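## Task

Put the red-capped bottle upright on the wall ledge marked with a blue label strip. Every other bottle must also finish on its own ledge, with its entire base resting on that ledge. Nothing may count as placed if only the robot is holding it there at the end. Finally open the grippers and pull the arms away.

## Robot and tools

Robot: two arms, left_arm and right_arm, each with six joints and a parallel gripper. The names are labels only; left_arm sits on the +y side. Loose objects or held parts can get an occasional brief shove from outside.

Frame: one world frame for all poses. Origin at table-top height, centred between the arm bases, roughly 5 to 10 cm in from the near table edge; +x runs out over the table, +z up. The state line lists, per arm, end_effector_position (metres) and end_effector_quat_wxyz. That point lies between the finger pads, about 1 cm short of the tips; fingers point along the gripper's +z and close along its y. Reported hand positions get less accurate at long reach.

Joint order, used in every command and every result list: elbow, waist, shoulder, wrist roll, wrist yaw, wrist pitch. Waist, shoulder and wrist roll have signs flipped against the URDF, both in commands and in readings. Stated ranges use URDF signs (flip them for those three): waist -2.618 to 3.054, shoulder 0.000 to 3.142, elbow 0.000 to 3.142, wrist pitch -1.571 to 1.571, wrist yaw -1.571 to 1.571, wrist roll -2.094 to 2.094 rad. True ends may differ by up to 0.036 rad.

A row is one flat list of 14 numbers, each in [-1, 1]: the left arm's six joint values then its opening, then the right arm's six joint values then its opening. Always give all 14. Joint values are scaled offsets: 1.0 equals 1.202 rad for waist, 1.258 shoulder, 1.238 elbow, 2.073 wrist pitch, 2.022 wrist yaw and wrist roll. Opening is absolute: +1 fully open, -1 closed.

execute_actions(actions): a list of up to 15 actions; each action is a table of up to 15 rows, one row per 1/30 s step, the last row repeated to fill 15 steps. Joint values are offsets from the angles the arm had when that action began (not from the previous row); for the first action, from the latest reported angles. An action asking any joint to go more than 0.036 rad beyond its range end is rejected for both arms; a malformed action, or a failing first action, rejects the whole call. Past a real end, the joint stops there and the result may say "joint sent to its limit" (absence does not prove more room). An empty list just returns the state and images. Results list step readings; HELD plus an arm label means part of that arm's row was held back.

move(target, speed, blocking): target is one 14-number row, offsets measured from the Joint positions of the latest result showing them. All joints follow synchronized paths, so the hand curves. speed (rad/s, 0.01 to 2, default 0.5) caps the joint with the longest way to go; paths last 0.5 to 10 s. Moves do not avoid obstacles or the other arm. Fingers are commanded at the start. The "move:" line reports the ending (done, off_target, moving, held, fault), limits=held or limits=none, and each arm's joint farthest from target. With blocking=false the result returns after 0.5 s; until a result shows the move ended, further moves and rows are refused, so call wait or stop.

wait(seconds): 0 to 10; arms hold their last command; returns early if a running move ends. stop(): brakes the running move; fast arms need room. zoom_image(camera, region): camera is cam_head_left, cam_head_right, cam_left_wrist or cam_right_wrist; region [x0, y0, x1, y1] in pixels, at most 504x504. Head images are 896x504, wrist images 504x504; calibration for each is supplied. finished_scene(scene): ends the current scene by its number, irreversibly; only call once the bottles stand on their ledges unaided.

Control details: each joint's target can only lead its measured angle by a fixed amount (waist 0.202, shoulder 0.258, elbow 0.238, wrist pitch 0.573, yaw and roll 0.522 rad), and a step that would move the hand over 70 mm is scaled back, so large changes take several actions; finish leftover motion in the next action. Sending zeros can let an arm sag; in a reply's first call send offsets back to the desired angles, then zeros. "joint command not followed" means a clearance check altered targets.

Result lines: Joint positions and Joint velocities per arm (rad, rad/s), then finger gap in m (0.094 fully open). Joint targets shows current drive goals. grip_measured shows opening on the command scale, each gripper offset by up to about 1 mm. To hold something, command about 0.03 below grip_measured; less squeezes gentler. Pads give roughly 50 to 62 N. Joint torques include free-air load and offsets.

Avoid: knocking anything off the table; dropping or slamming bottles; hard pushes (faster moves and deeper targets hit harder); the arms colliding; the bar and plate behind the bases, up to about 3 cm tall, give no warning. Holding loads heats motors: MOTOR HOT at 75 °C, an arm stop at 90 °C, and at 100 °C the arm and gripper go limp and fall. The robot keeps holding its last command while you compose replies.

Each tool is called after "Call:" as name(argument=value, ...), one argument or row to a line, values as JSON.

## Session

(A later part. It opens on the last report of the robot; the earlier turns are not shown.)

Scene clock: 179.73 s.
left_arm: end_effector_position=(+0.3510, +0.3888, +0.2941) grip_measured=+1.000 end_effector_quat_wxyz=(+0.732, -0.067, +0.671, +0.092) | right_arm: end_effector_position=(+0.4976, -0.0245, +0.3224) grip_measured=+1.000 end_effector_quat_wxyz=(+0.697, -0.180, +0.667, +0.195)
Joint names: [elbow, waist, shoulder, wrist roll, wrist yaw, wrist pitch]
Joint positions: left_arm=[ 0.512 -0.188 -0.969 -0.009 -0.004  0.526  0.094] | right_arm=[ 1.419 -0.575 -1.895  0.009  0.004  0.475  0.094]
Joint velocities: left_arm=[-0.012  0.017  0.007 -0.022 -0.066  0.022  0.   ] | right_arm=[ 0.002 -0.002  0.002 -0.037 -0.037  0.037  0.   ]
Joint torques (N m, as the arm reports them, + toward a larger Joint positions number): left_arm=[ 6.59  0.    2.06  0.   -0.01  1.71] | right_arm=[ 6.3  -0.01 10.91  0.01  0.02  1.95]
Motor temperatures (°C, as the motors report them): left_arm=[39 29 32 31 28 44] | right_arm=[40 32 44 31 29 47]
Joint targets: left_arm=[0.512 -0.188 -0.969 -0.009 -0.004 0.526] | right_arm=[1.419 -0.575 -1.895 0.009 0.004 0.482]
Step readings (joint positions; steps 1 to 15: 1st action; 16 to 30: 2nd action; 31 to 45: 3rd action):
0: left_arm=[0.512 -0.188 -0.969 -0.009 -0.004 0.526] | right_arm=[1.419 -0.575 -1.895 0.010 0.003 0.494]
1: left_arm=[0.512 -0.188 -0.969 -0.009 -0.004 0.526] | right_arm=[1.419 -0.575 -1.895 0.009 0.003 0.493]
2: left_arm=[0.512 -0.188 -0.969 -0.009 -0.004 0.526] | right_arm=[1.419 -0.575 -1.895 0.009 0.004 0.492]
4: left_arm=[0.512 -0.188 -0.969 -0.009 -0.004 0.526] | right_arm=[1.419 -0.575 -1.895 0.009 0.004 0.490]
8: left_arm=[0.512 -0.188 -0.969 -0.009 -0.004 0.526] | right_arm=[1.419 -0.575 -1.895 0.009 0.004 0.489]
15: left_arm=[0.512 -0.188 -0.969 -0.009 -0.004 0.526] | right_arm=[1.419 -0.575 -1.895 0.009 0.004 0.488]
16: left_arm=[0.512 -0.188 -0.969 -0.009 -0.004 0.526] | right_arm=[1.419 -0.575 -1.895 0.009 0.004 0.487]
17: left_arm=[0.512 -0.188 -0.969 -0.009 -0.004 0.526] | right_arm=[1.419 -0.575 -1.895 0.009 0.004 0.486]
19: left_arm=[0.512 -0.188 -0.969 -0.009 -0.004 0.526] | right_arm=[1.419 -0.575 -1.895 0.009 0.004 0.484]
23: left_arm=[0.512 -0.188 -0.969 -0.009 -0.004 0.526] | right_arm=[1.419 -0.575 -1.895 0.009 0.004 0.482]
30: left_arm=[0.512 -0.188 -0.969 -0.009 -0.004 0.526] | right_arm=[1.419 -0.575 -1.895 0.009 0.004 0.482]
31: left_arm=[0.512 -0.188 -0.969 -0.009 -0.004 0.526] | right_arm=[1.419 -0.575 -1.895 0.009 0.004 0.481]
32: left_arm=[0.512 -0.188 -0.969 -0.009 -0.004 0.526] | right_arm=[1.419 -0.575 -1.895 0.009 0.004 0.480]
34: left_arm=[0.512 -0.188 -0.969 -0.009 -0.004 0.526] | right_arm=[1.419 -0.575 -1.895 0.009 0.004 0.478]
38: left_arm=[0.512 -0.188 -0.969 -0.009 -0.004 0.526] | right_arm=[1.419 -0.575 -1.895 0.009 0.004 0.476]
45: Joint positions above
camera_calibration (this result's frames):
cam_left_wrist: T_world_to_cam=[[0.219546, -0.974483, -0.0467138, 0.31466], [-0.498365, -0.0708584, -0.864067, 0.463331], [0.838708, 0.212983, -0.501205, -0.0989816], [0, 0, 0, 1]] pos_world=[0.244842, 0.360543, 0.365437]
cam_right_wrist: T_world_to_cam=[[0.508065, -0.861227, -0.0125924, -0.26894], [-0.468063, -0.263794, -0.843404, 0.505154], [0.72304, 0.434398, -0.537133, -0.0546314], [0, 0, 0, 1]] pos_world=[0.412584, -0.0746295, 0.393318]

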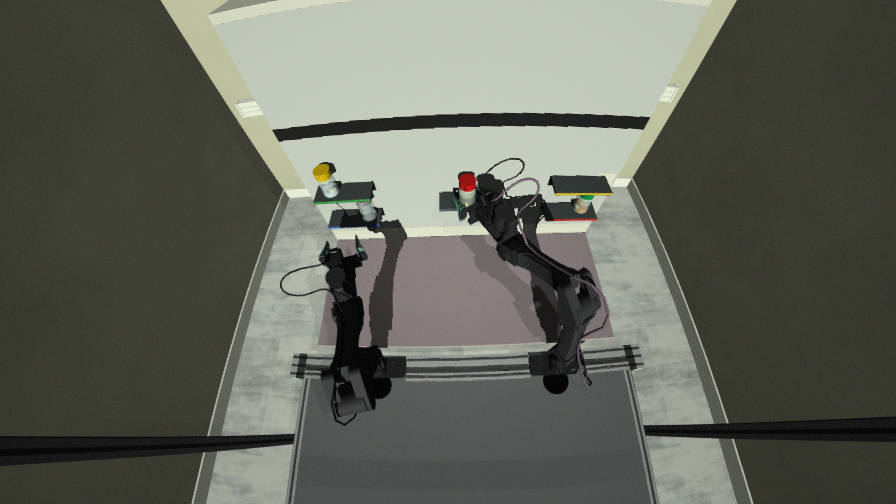

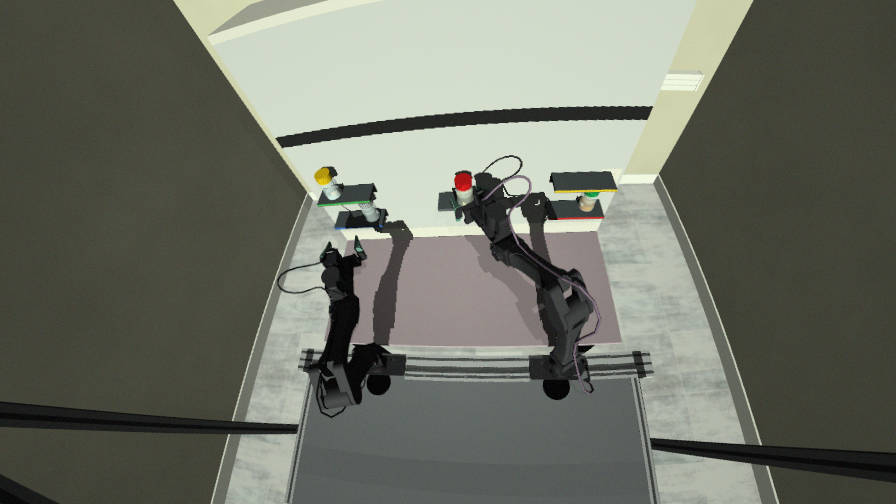

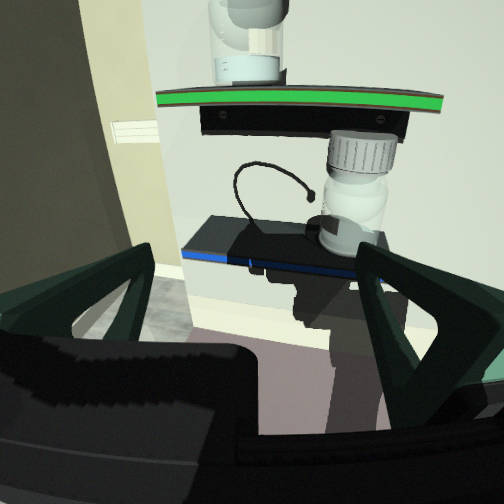

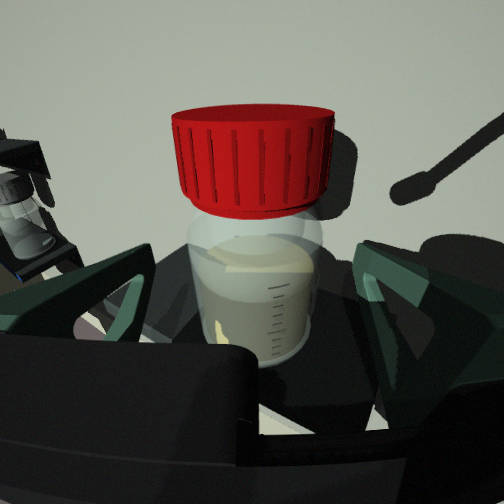

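Call:
execute_actions(
  actions=[
    [[0,0,0,0,0,0,1,0,0,0.06,0,0,0,1]],
  ],
)

Call:
move(
  target=[0,0,0,0,0,0,1,-0.476,0,0.65,0,0,-0.085,1],
  speed=0.5,
)

Scene clock: 191.97 s.
left_arm: end_effector_position=(+0.3510, +0.3888, +0.2941) grip_measured=+1.000 end_effector_quat_wxyz=(+0.732, -0.067, +0.671, +0.092) | right_arm: end_effector_position=(+0.4867, -0.0316, +0.3483) grip_measured=+1.000 end_effector_quat_wxyz=(+0.709, -0.176, +0.653, +0.198)
Joint names: [elbow, waist, shoulder, wrist roll, wrist yaw, wrist pitch]
Joint positions: left_arm=[ 0.512 -0.188 -0.969 -0.009 -0.004  0.526  0.094] | right_arm=[ 1.413 -0.575 -1.839  0.009  0.004  0.464  0.094]
Joint velocities: left_arm=[-0.012  0.007 -0.012 -0.037  0.022  0.007  0.   ] | right_arm=[-0.002  0.017 -0.002 -0.066  0.022  0.022  0.   ]
Joint torques (N m, as the arm reports them, + toward a larger Joint positions number): left_arm=[ 6.6   0.01  2.06  0.   -0.01  1.72] | right_arm=[ 6.75  0.03 12.14  0.    0.04  2.  ]
Motor temperatures (°C, as the motors report them): left_arm=[39 29 32 31 28 44] | right_arm=[40 32 42 31 29 46]
Joint targets: left_arm=[0.512 -0.188 -0.969 -0.009 -0.004 0.526] | right_arm=[1.419 -0.575 -1.820 0.009 0.004 0.475]
Step readings (joint positions):
0: left_arm=[0.512 -0.188 -0.969 -0.009 -0.004 0.526] | right_arm=[1.419 -0.575 -1.895 0.009 0.004 0.475]
1: left_arm=[0.512 -0.188 -0.969 -0.009 -0.004 0.526] | right_arm=[1.419 -0.575 -1.890 0.009 0.004 0.470]
2: left_arm=[0.512 -0.188 -0.969 -0.009 -0.004 0.526] | right_arm=[1.415 -0.575 -1.883 0.009 0.004 0.464]
4: left_arm=[0.512 -0.188 -0.969 -0.009 -0.004 0.526] | right_arm=[1.413 -0.575 -1.866 0.009 0.004 0.459]
8: left_arm=[0.512 -0.188 -0.969 -0.009 -0.004 0.526] | right_arm=[1.413 -0.575 -1.841 0.009 0.004 0.463]
15: Joint positions above
camera_calibration (this result's frames):
cam_left_wrist: T_world_to_cam=[[0.219546, -0.974483, -0.0467138, 0.31466], [-0.498365, -0.0708584, -0.864067, 0.463331], [0.838708, 0.212983, -0.501205, -0.0989816], [0, 0, 0, 1]] pos_world=[0.244842, 0.360543, 0.365437]
cam_right_wrist: T_world_to_cam=[[0.507877, -0.861333, -0.0128678, -0.268993], [-0.43976, -0.246398, -0.863655, 0.513804], [0.740724, 0.444289, -0.503919, -0.049634], [0, 0, 0, 1]] pos_world=[0.399331, -0.0830409, 0.415276]

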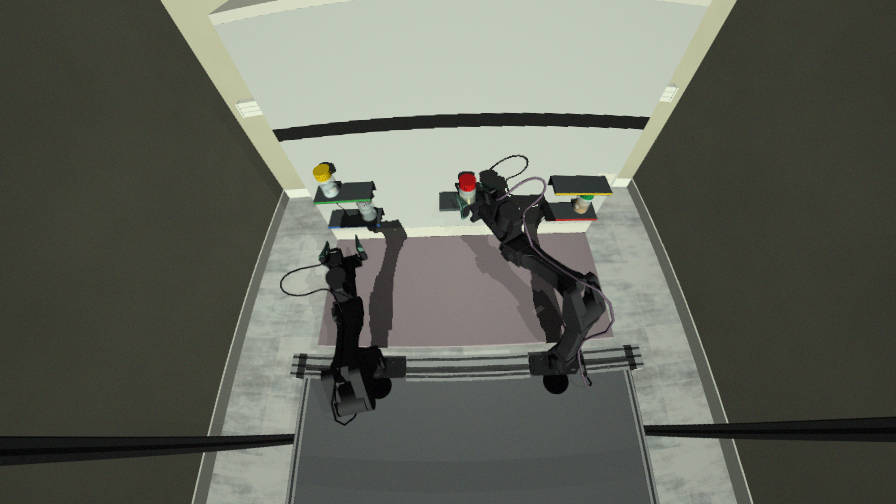

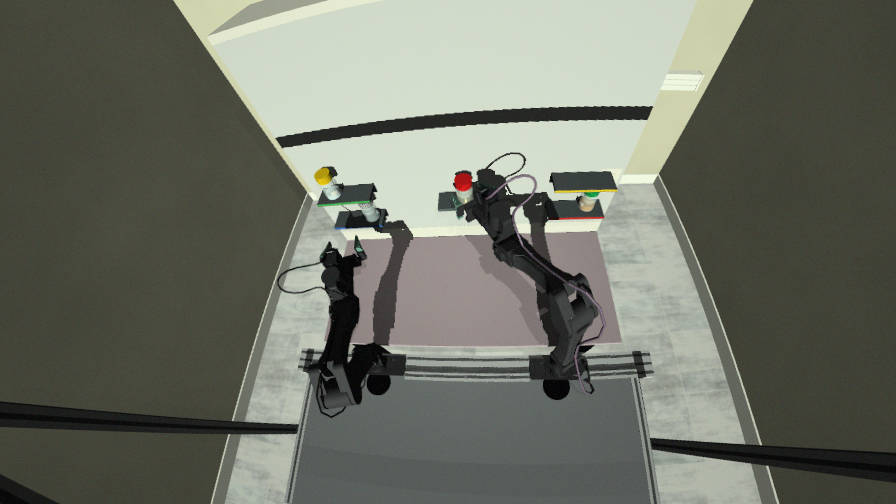

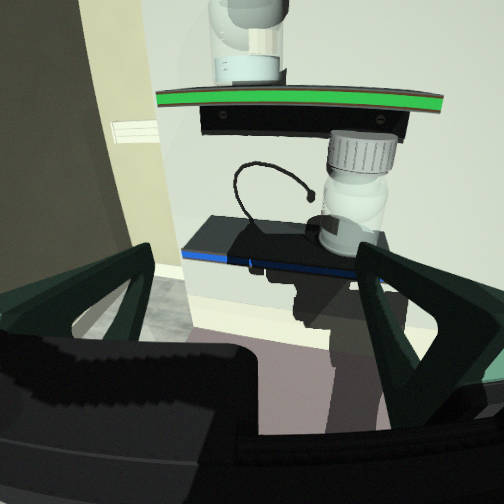

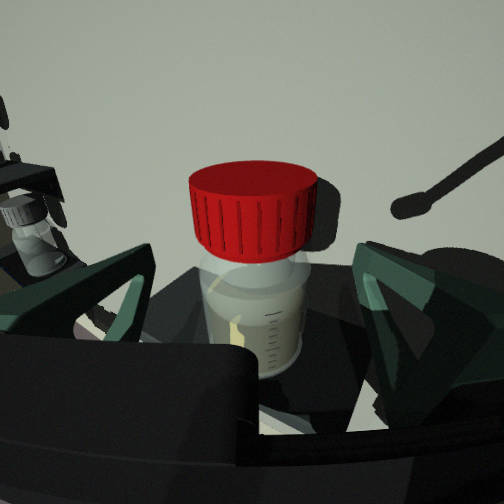

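Scene clock: 194.23 s.
left_arm: end_effector_position=(+0.3510, +0.3888, +0.2941) grip_measured=+1.000 end_effector_quat_wxyz=(+0.732, -0.067, +0.671, +0.092) | right_arm: end_effector_position=(+0.3136, -0.1360, +0.3753) grip_measured=+1.000 end_effector_quat_wxyz=(+0.721, -0.172, +0.640, +0.201)
Joint names: [elbow, waist, shoulder, wrist roll, wrist yaw, wrist pitch]
Joint positions: left_arm=[ 0.512 -0.188 -0.969 -0.009 -0.004  0.526  0.094] | right_arm=[ 0.829 -0.575 -1.036  0.009  0.004  0.282  0.094]
Joint velocities: left_arm=[-0.007  0.007 -0.002 -0.037  0.022 -0.022  0.   ] | right_arm=[-0.017  0.007 -0.007  0.051 -0.007 -0.037  0.   ]
Joint torques (N m, as the arm reports them, + toward a larger Joint positions number): left_arm=[ 6.6   0.01  2.07  0.   -0.01  1.72] | right_arm=[ 5.9  -0.07  4.    0.01  0.02  1.92]
Motor temperatures (°C, as the motors report them): left_arm=[39 29 32 31 28 44] | right_arm=[40 32 42 31 29 46]
Joint targets: left_arm=[0.512 -0.188 -0.969 -0.009 -0.004 0.526] | right_arm=[0.824 -0.575 -1.021 0.009 0.004 0.287]
move: done; limits=none; left_arm: farthest joint: the waist, 0.000 radians from its target (0.000 radians at the start); right_arm: farthest joint: the shoulder, 0.015 radians from its target (0.817 radians at the start)
camera_calibration (this result's frames):
cam_left_wrist: T_world_to_cam=[[0.219546, -0.974483, -0.0467138, 0.31466], [-0.498365, -0.0708584, -0.864067, 0.463331], [0.838708, 0.212983, -0.501205, -0.0989816], [0, 0, 0, 1]] pos_world=[0.244842, 0.360543, 0.365437]
cam_right_wrist: T_world_to_cam=[[0.507707, -0.861429, -0.0131374, -0.270451], [-0.412224, -0.229509, -0.881701, 0.435738], [0.756508, 0.453062, -0.471626, 0.122736], [0, 0, 0, 1]] pos_world=[0.224081, -0.188576, 0.438523]

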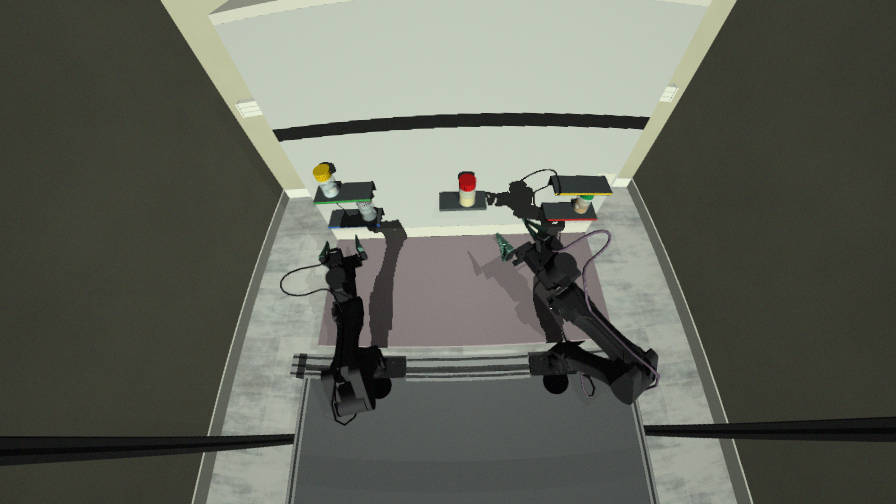

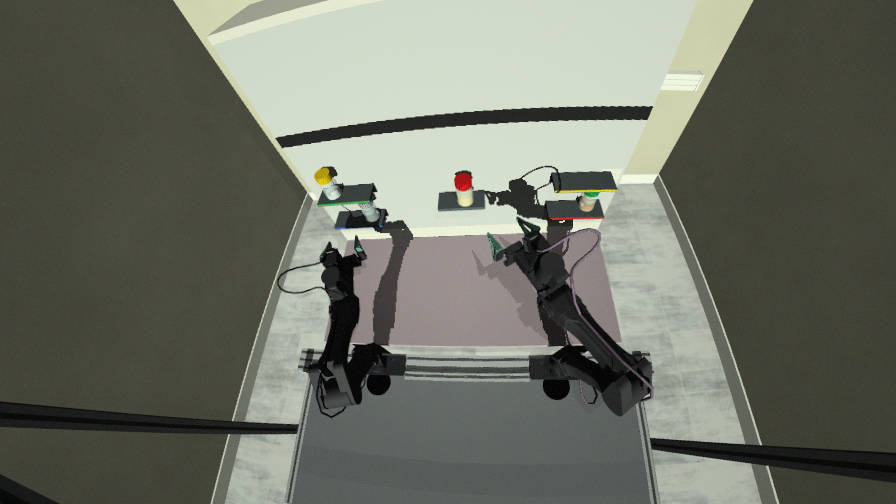

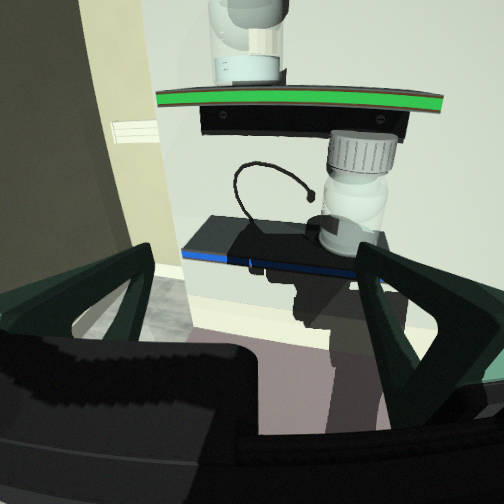

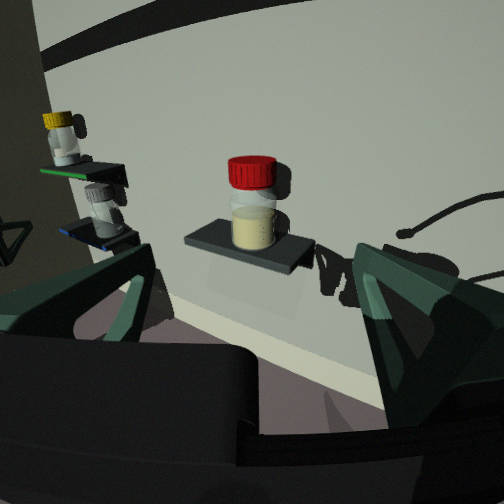

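Call:
move(
  target=[0.436,0.668,-0.405,0,0,0.005,1,0,0.48,0,0,0,0,1],
  speed=0.6,
)

Scene clock: 207.53 s.
left_arm: end_effector_position=(+0.4033, +0.0388, +0.3344) grip_measured=+1.000 end_effector_quat_wxyz=(+0.706, +0.207, +0.648, -0.198) | right_arm: end_effector_position=(+0.3686, -0.3455, +0.3670) grip_measured=+1.000 end_effector_quat_wxyz=(+0.741, +0.024, +0.671, -0.002)
Joint names: [elbow, waist, shoulder, wrist roll, wrist yaw, wrist pitch]
Joint positions: left_arm=[ 1.018  0.615 -1.472 -0.009 -0.002  0.526  0.094] | right_arm=[ 0.829 -0.006 -1.036  0.009  0.004  0.276  0.094]
Joint velocities: left_arm=[-0.007 -0.012  0.012  0.037 -0.051 -0.051  0.   ] | right_arm=[ 0.002 -0.002 -0.007 -0.007 -0.037 -0.007  0.   ]
Joint torques (N m, as the arm reports them, + toward a larger Joint positions number): left_arm=[ 8.94  0.03  5.8  -0.01 -0.03  1.81] | right_arm=[6.27 0.46 2.45 0.02 0.03 1.92]
Motor temperatures (°C, as the motors report them): left_arm=[39 29 32 31 28 45] | right_arm=[39 32 38 31 29 45]
Joint targets: left_arm=[1.052 0.616 -1.479 -0.009 -0.005 0.536] | right_arm=[0.829 0.002 -1.036 0.009 0.004 0.282]
move: off_target (left_arm); limits=none; left_arm: farthest joint: the elbow, 0.034 radians from its target (0.539 radians at the start); right_arm: farthest joint: the waist, 0.008 radians from its target (0.577 radians at the start)
camera_calibration (this result's frames):
cam_left_wrist: T_world_to_cam=[[-0.550696, -0.83276, -0.0569594, 0.272569], [-0.402095, 0.324463, -0.85618, 0.44268], [0.731474, -0.448592, -0.513529, 0.0249889], [0, 0, 0, 1]] pos_world=[0.309823, 0.0945612, 0.407371]
cam_right_wrist: T_world_to_cam=[[-0.0373977, -0.998666, -0.0356122, -0.31726], [-0.491172, 0.0494051, -0.86966, 0.524102], [0.870259, -0.0150315, -0.492364, -0.0239408], [0, 0, 0, 1]] pos_world=[0.266394, -0.34309, 0.432704]

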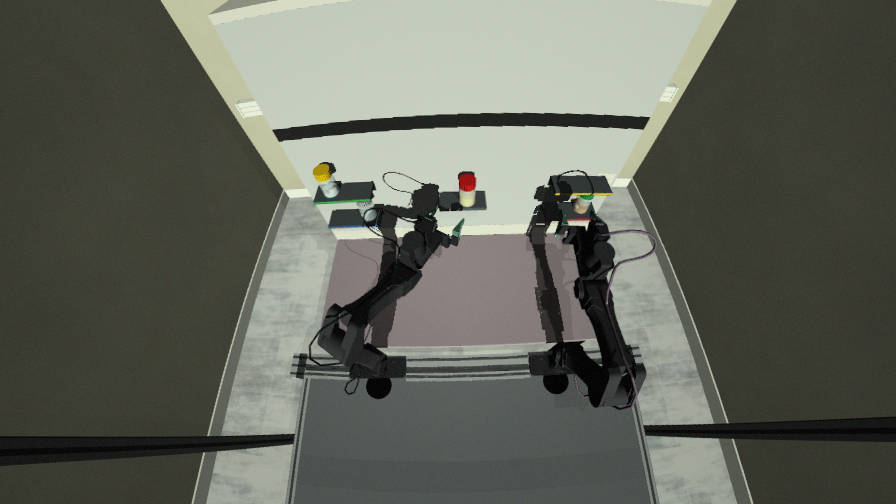

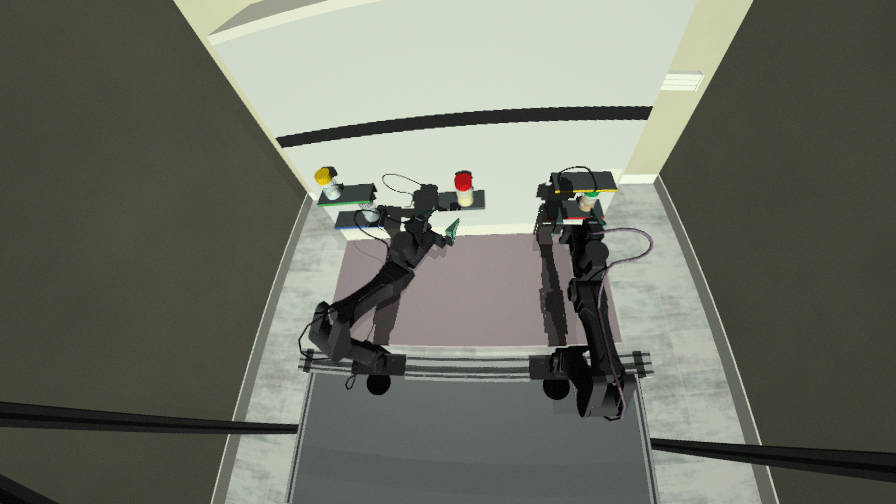

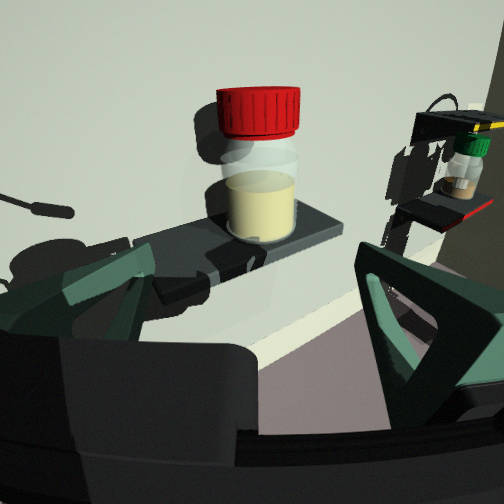

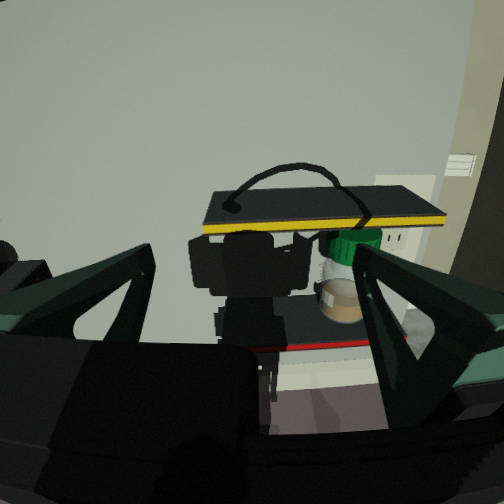

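Call:
move(
  target=[0.321,0.012,-0.205,0,0,-0.062,1,0,0,0,0,0,0.01,1],
  speed=0.25,
)

Scene clock: 226.20 s.
left_arm: end_effector_position=(+0.4595, -0.0036, +0.3618) grip_measured=+1.000 end_effector_quat_wxyz=(+0.706, +0.209, +0.646, -0.201) | right_arm: end_effector_position=(+0.3687, -0.3455, +0.3663) grip_measured=+1.000 end_effector_quat_wxyz=(+0.740, +0.024, +0.672, -0.002)
Joint names: [elbow, waist, shoulder, wrist roll, wrist yaw, wrist pitch]
Joint positions: left_arm=[ 1.382  0.622 -1.722 -0.009 -0.002  0.415  0.094] | right_arm=[ 0.829 -0.006 -1.036  0.009  0.004  0.273  0.094]
Joint velocities: left_arm=[-0.002  0.002  0.007 -0.007 -0.037 -0.007  0.   ] | right_arm=[-0.002  0.002 -0.017 -0.066 -0.037 -0.051  0.   ]
Joint torques (N m, as the arm reports them, + toward a larger Joint positions number): left_arm=[ 9.    0.67  8.04  0.   -0.01  1.55] | right_arm=[6.31 0.04 2.4  0.   0.01 2.12]
Motor temperatures (°C, as the motors report them): left_arm=[41 29 33 31 28 45] | right_arm=[39 32 35 31 29 45]
Joint targets: left_arm=[1.416 0.630 -1.730 -0.009 -0.002 0.398] | right_arm=[0.829 -0.006 -1.036 0.009 0.004 0.297]
move: off_target (left_arm, right_arm); limits=none; left_arm: farthest joint: the elbow, 0.034 radians from its target (0.398 radians at the start); right_arm: farthest joint: the wrist pitch, 0.024 radians from its target (0.021 radians at the start)
camera_calibration (this result's frames):
cam_left_wrist: T_world_to_cam=[[-0.556338, -0.829, -0.0569847, 0.272347], [-0.39805, 0.326071, -0.857458, 0.501026], [0.729414, -0.454353, -0.511389, -0.0209338], [0, 0, 0, 1]] pos_world=[0.36622, 0.0528943, 0.434423]
cam_right_wrist: T_world_to_cam=[[-0.0373817, -0.998667, -0.0355878, -0.317271], [-0.493827, 0.0494216, -0.868155, 0.523913], [0.868756, -0.0148789, -0.495016, -0.0227981], [0, 0, 0, 1]] pos_world=[0.266668, -0.34308, 0.432261]

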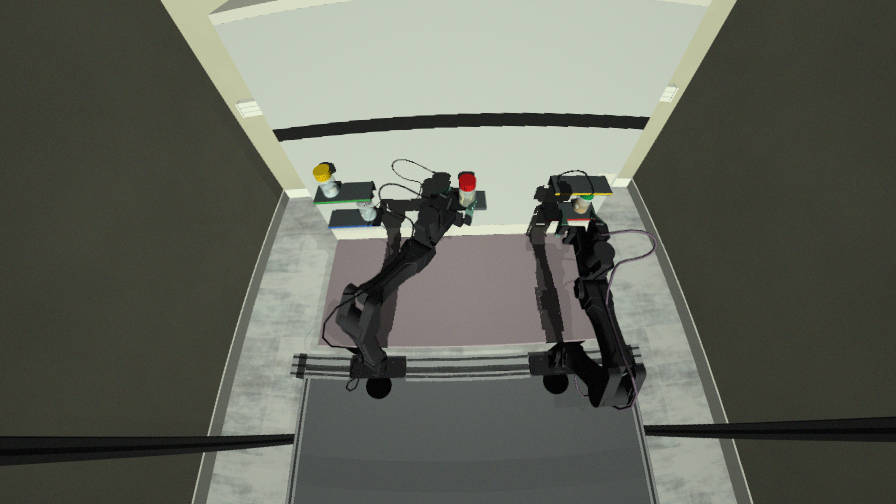

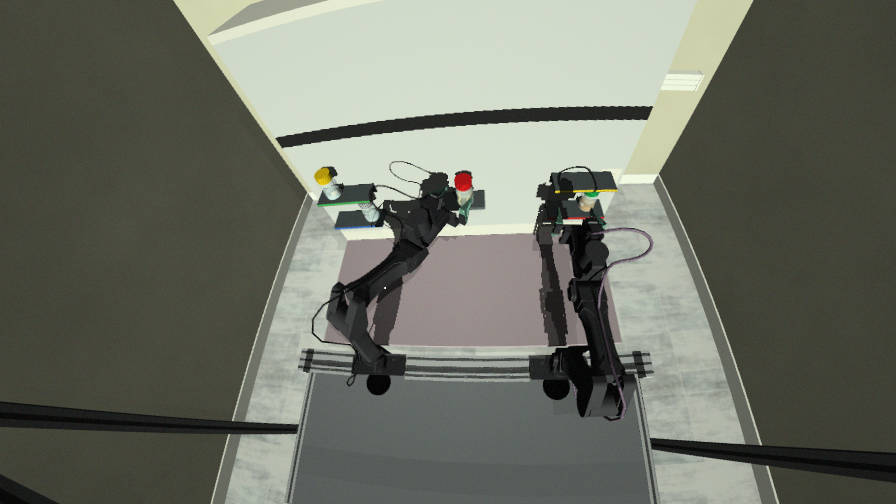

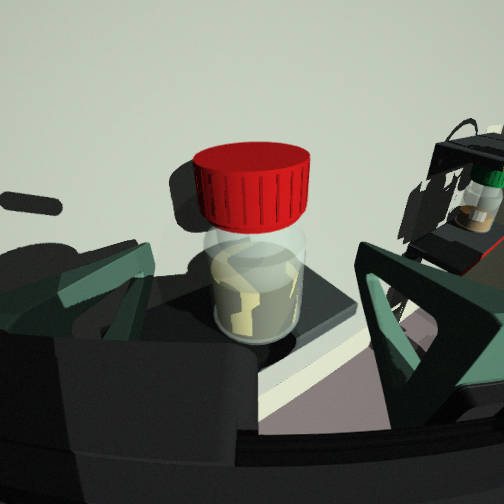

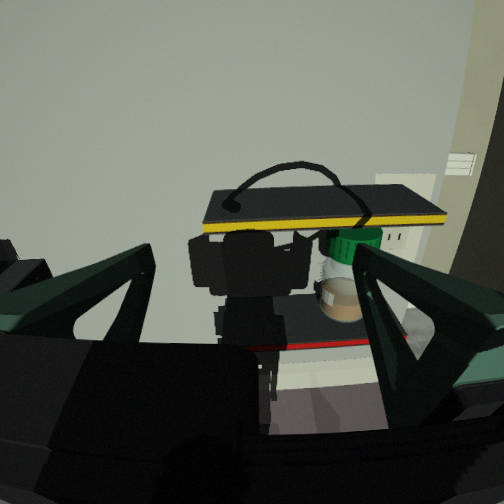

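Call:
move(
  target=[0.166,0.004,-0.132,0,0,-0.027,1,0,0,0,0,0,0.01,1],
  speed=0.12,
)

Scene clock: 237.07 s.
left_arm: end_effector_position=(+0.4943, -0.0265, +0.3483) grip_measured=+1.000 end_effector_quat_wxyz=(+0.697, +0.211, +0.656, -0.198) | right_arm: end_effector_position=(+0.3688, -0.3455, +0.3655) grip_measured=+1.000 end_effector_quat_wxyz=(+0.739, +0.024, +0.673, -0.002)
Joint names: [elbow, waist, shoulder, wrist roll, wrist yaw, wrist pitch]
Joint positions: left_arm=[ 1.553  0.622 -1.882 -0.009 -0.002  0.376  0.094] | right_arm=[ 0.829 -0.006 -1.036  0.009  0.004  0.27   0.094]
Joint velocities: left_arm=[-0.002  0.002  0.007 -0.022 -0.051 -0.022  0.   ] | right_arm=[-0.007 -0.002 -0.017 -0.007  0.037  0.051  0.   ]
Joint torques (N m, as the arm reports them, + toward a larger Joint positions number): left_arm=[ 9.04  0.43  9.58  0.   -0.01  1.56] | right_arm=[6.22 0.02 2.46 0.   0.03 2.11]
Motor temperatures (°C, as the motors report them): left_arm=[42 29 34 31 28 44] | right_arm=[39 32 35 31 29 45]
Joint targets: left_arm=[1.587 0.627 -1.889 -0.009 -0.002 0.359] | right_arm=[0.829 -0.006 -1.036 0.009 0.004 0.294]
move: off_target (left_arm, right_arm); limits=none; left_arm: farthest joint: the elbow, 0.035 radians from its target (0.206 radians at the start); right_arm: farthest joint: the wrist pitch, 0.024 radians from its target (0.021 radians at the start)
camera_calibration (this result's frames):
cam_left_wrist: T_world_to_cam=[[-0.557051, -0.828526, -0.0569194, 0.27235], [-0.417698, 0.338754, -0.843074, 0.515833], [0.71779, -0.44586, -0.534776, -0.0494881], [0, 0, 0, 1]] pos_world=[0.402697, 0.0288437, 0.423923]
cam_right_wrist: T_world_to_cam=[[-0.0373656, -0.998669, -0.0355634, -0.317281], [-0.496477, 0.0494377, -0.866641, 0.523721], [0.867245, -0.0147262, -0.497663, -0.021656], [0, 0, 0, 1]] pos_world=[0.266941, -0.343069, 0.431817]

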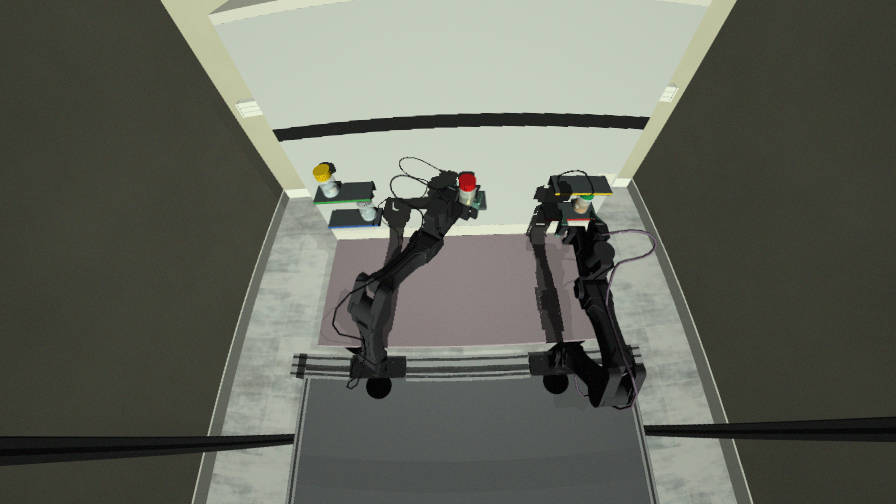

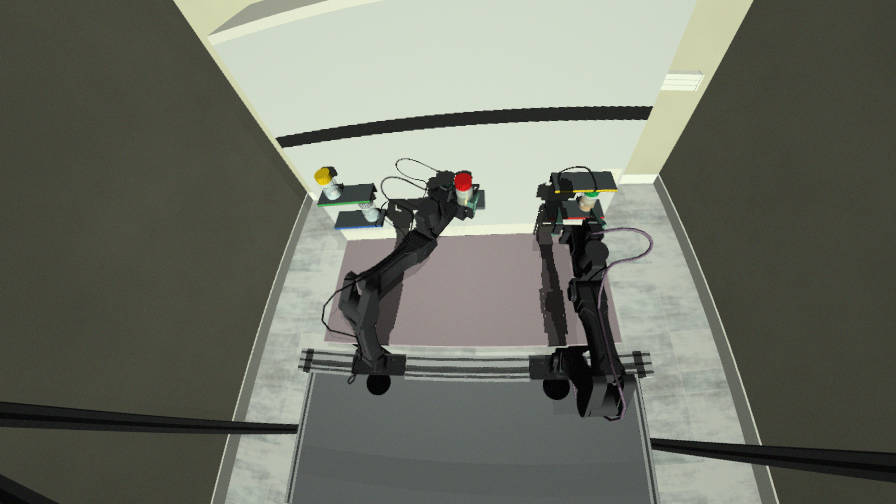

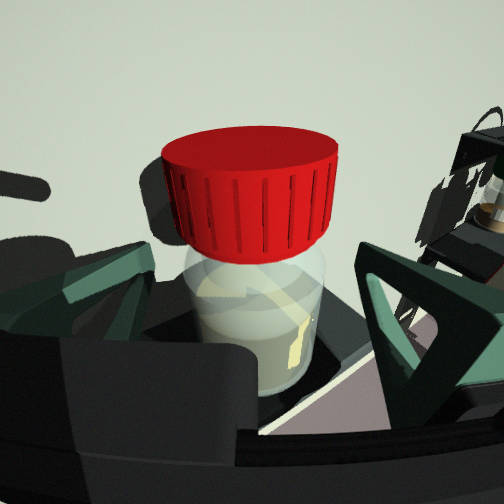

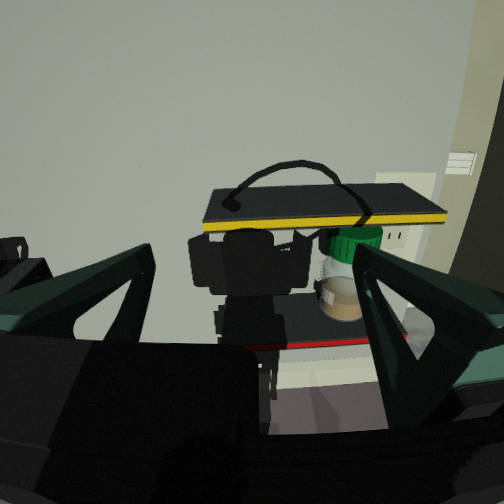

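Call:
move(
  target=[-0.052,0.004,0,0,0,0.044,1,0,0,0,0,0,0.01,1],
  speed=0.08,
)

Scene clock: 244.43 s.
left_arm: end_effector_position=(+0.4929, -0.0254, +0.3422) grip_measured=+1.000 end_effector_quat_wxyz=(+0.705, +0.209, +0.647, -0.200) | right_arm: end_effector_position=(+0.3688, -0.3455, +0.3648) grip_measured=+1.000 end_effector_quat_wxyz=(+0.738, +0.024, +0.674, -0.002)
Joint names: [elbow, waist, shoulder, wrist roll, wrist yaw, wrist pitch]
Joint positions: left_arm=[ 1.503  0.622 -1.882 -0.009 -0.002  0.452  0.094] | right_arm=[ 0.829 -0.006 -1.036  0.009  0.004  0.267  0.094]
Joint velocities: left_arm=[-0.002 -0.002  0.007 -0.007 -0.022  0.022  0.   ] | right_arm=[-0.002  0.012 -0.007  0.022 -0.022  0.022  0.   ]
Joint torques (N m, as the arm reports them, + toward a larger Joint positions number): left_arm=[ 5.66  0.43 10.03  0.   -0.01  1.83] | right_arm=[ 6.36 -0.01  2.39  0.    0.03  2.12]
Motor temperatures (°C, as the motors report them): left_arm=[42 29 36 31 28 44] | right_arm=[39 32 34 31 29 46]
Joint targets: left_arm=[1.488 0.627 -1.882 -0.009 -0.002 0.467] | right_arm=[0.829 -0.006 -1.036 0.009 0.004 0.290]
move: off_target (right_arm); limits=none; left_arm: farthest joint: the wrist pitch, 0.015 radians from its target (0.091 radians at the start); right_arm: farthest joint: the wrist pitch, 0.024 radians from its target (0.021 radians at the start)
camera_calibration (this result's frames):
cam_left_wrist: T_world_to_cam=[[-0.556377, -0.828974, -0.0569817, 0.271833], [-0.39915, 0.326781, -0.856676, 0.504939], [0.728782, -0.453891, -0.512699, -0.0644043], [0, 0, 0, 1]] pos_world=[0.399725, 0.0311056, 0.415038]
cam_right_wrist: T_world_to_cam=[[-0.0373494, -0.99867, -0.0355391, -0.317292], [-0.499122, 0.0494532, -0.865119, 0.523526], [0.865726, -0.0145734, -0.500305, -0.0205144], [0, 0, 0, 1]] pos_world=[0.267212, -0.343059, 0.431373]

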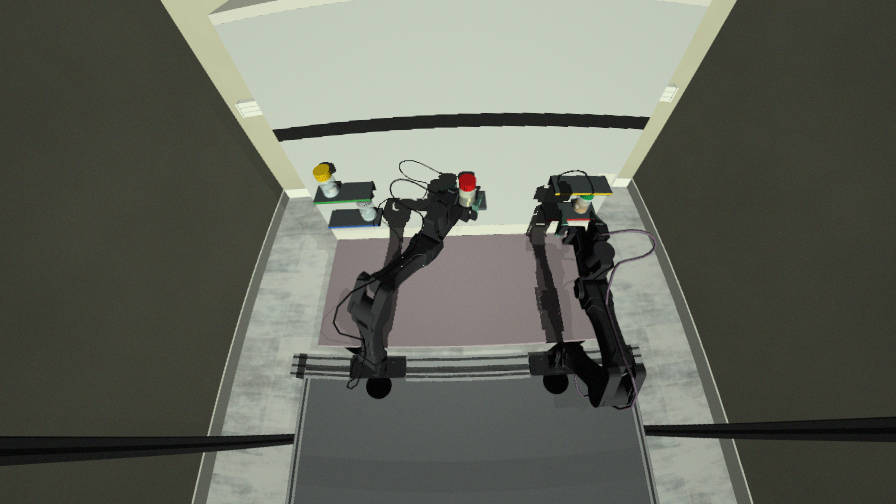

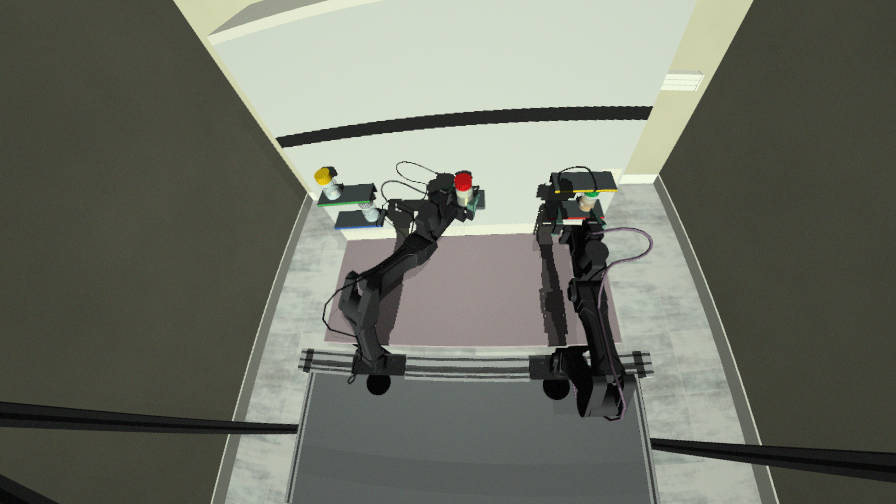

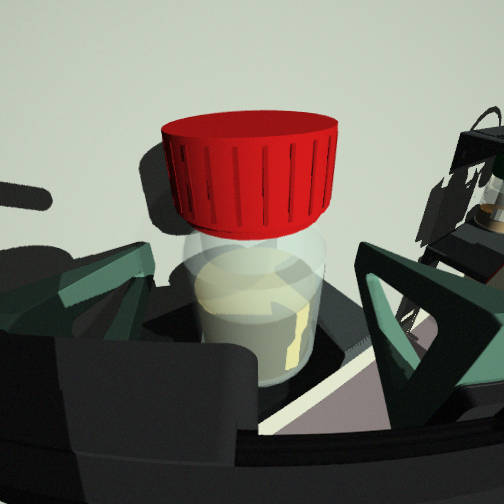

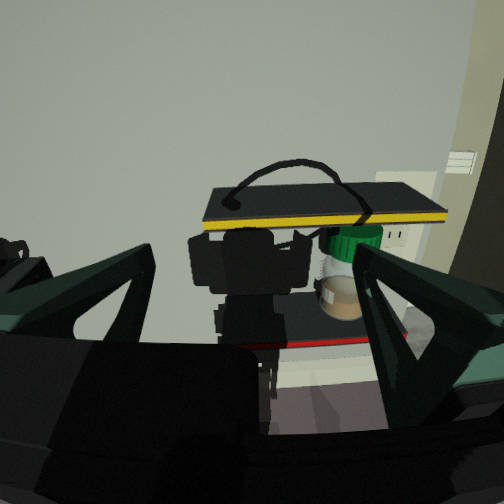

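Call:
execute_actions(
  actions=[
    [[0,0,0,0,0,-0.02,1,0,0,0,0,0,0.01,1]],
    [[0,0,0,0,0,0,0.5,0,0,0,0,0,0,1]],
    [[0,0,0,0,0,0,0.26,0,0,0,0,0,0,1]],
    [[0,0,0,0,0,0,0.1,0,0,0,0,0,0,1]],
    [[0,0,0,0,0,0,0.1,0,0,0,0,0,0,1]],
  ],
)

Scene clock: 253.53 s.
left_arm: end_effector_position=(+0.4932, -0.0256, +0.3364) grip_measured=+0.178 end_effector_quat_wxyz=(+0.698, +0.211, +0.655, -0.198) | right_arm: end_effector_position=(+0.3693, -0.3452, +0.3584) grip_measured=+1.000 end_effector_quat_wxyz=(+0.729, +0.023, +0.684, -0.002)
Joint names: [elbow, waist, shoulder, wrist roll, wrist yaw, wrist pitch]
Joint positions: left_arm=[ 1.503  0.622 -1.882 -0.009 -0.001  0.429  0.055] | right_arm=[ 0.829 -0.006 -1.036  0.009  0.004  0.241  0.094]
Joint velocities: left_arm=[-0.002  0.007  0.002 -0.022 -0.007  0.022  0.   ] | right_arm=[-0.017  0.017  0.002 -0.066 -0.007 -0.037  0.   ]
Joint torques (N m, as the arm reports them, + toward a larger Joint positions number): left_arm=[ 6.67  0.01 10.04  0.   -0.01  1.72] | right_arm=[6.29 0.02 2.44 0.01 0.02 1.92]
Motor temperatures (°C, as the motors report them): left_arm=[40 29 37 31 28 45] | right_arm=[39 32 34 31 29 46]
Joint targets: left_arm=[1.503 0.622 -1.882 -0.009 -0.001 0.429] | right_arm=[0.829 -0.006 -1.036 0.009 0.004 0.248]
Step readings (joint positions; steps 1 to 15: 1st action; 16 to 30: 2nd action; 31 to 45: 3rd action; 46 to 60: 4th action; 61 to 75: 5th action):
0: left_arm=[1.503 0.622 -1.882 -0.009 -0.002 0.453] | right_arm=[0.829 -0.006 -1.036 0.009 0.004 0.267]
1: left_arm=[1.503 0.622 -1.882 -0.009 -0.002 0.450] | right_arm=[0.829 -0.006 -1.036 0.009 0.004 0.267]
2: left_arm=[1.503 0.622 -1.882 -0.009 -0.002 0.447] | right_arm=[0.829 -0.006 -1.036 0.009 0.004 0.267]
4: left_arm=[1.503 0.622 -1.882 -0.009 -0.002 0.439] | right_arm=[0.829 -0.006 -1.036 0.009 0.004 0.267]
8: left_arm=[1.503 0.622 -1.882 -0.009 -0.002 0.432] | right_arm=[0.829 -0.006 -1.036 0.009 0.004 0.267]
15: left_arm=[1.503 0.622 -1.882 -0.009 -0.002 0.429] | right_arm=[0.829 -0.006 -1.036 0.009 0.004 0.267]
16: left_arm=[1.503 0.622 -1.882 -0.009 -0.002 0.429] | right_arm=[0.829 -0.006 -1.036 0.009 0.004 0.266]
17: left_arm=[1.503 0.622 -1.882 -0.009 -0.002 0.429] | right_arm=[0.829 -0.006 -1.036 0.009 0.004 0.265]
19: left_arm=[1.503 0.622 -1.882 -0.009 -0.002 0.429] | right_arm=[0.829 -0.006 -1.036 0.009 0.004 0.263]
23: left_arm=[1.503 0.622 -1.882 -0.009 -0.002 0.429] | right_arm=[0.829 -0.006 -1.036 0.009 0.004 0.261]
30: left_arm=[1.503 0.622 -1.882 -0.009 -0.002 0.429] | right_arm=[0.829 -0.006 -1.036 0.009 0.004 0.261]
31: left_arm=[1.503 0.622 -1.882 -0.009 -0.002 0.429] | right_arm=[0.829 -0.006 -1.036 0.009 0.004 0.260]
32: left_arm=[1.503 0.622 -1.882 -0.009 -0.002 0.429] | right_arm=[0.829 -0.006 -1.036 0.009 0.004 0.259]
34: left_arm=[1.503 0.622 -1.882 -0.009 -0.002 0.429] | right_arm=[0.829 -0.006 -1.036 0.009 0.004 0.257]
38: left_arm=[1.503 0.622 -1.882 -0.009 -0.002 0.429] | right_arm=[0.829 -0.006 -1.036 0.009 0.004 0.255]
45: left_arm=[1.503 0.622 -1.882 -0.009 -0.002 0.429] | right_arm=[0.829 -0.006 -1.036 0.009 0.004 0.254]
46: left_arm=[1.503 0.622 -1.882 -0.009 -0.001 0.429] | right_arm=[0.829 -0.006 -1.036 0.009 0.004 0.253]
47: left_arm=[1.503 0.622 -1.882 -0.009 -0.001 0.429] | right_arm=[0.829 -0.006 -1.036 0.009 0.004 0.253]
49: left_arm=[1.503 0.622 -1.882 -0.009 -0.001 0.429] | right_arm=[0.829 -0.006 -1.036 0.009 0.004 0.250]
53: left_arm=[1.503 0.622 -1.882 -0.009 -0.001 0.429] | right_arm=[0.829 -0.006 -1.036 0.009 0.004 0.248]
60: left_arm=[1.503 0.622 -1.882 -0.009 -0.001 0.429] | right_arm=[0.829 -0.006 -1.036 0.009 0.004 0.248]
61: left_arm=[1.503 0.622 -1.882 -0.009 -0.001 0.429] | right_arm=[0.829 -0.006 -1.036 0.009 0.004 0.247]
62: left_arm=[1.503 0.622 -1.882 -0.009 -0.001 0.429] | right_arm=[0.829 -0.006 -1.036 0.009 0.004 0.246]
64: left_arm=[1.503 0.622 -1.882 -0.009 -0.001 0.429] | right_arm=[0.829 -0.006 -1.036 0.009 0.004 0.244]
68: left_arm=[1.503 0.622 -1.882 -0.009 -0.001 0.429] | right_arm=[0.829 -0.006 -1.036 0.009 0.004 0.242]
75: Joint positions above
camera_calibration (this result's frames):
cam_left_wrist: T_world_to_cam=[[-0.55765, -0.828145, -0.0565851, 0.272031], [-0.415983, 0.3378, -0.844304, 0.504522], [0.718321, -0.447288, -0.532868, -0.055621], [0, 0, 0, 1]] pos_world=[0.401524, 0.0299743, 0.411725]
cam_right_wrist: T_world_to_cam=[[-0.0372113, -0.998682, -0.0353373, -0.317382], [-0.521092, 0.0495653, -0.85206, 0.521752], [0.852689, -0.0132923, -0.52225, -0.0109786], [0, 0, 0, 1]] pos_world=[0.269432, -0.342971, 0.427615]

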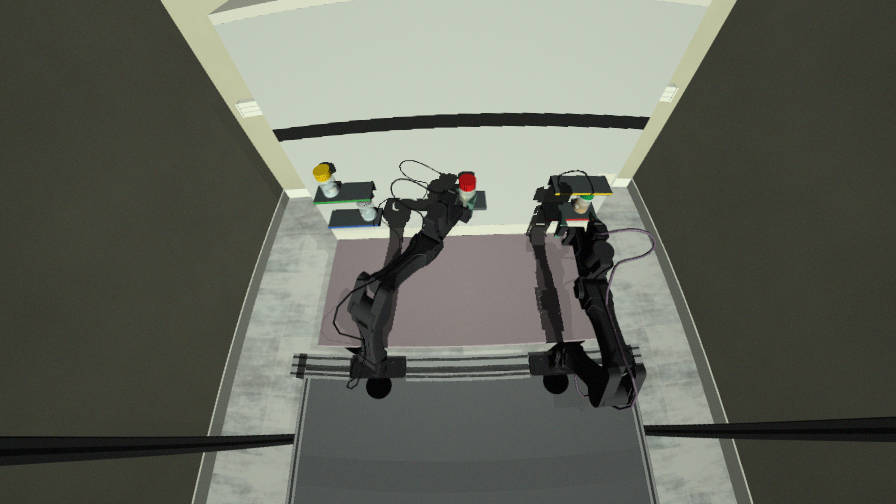

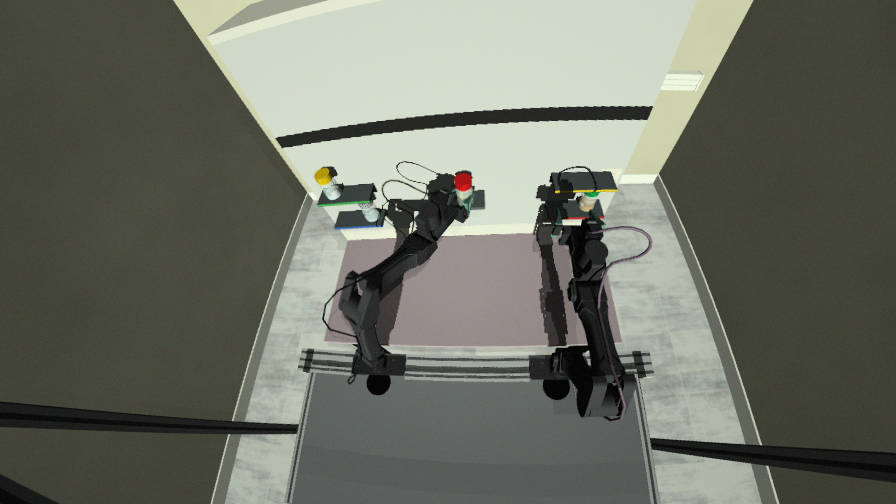

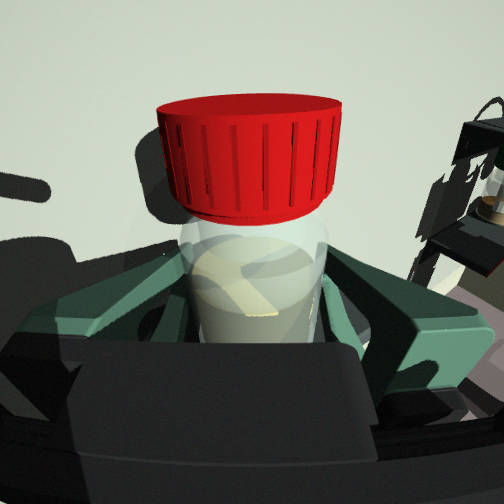

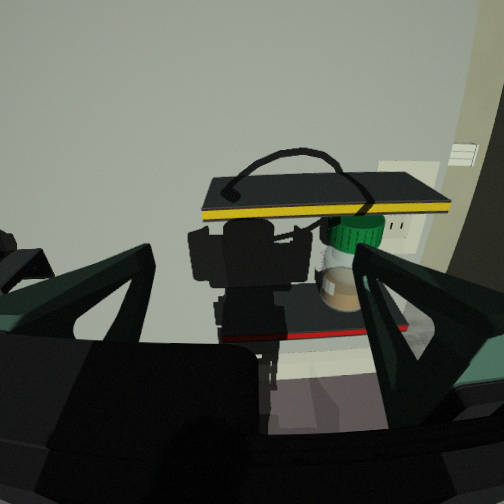

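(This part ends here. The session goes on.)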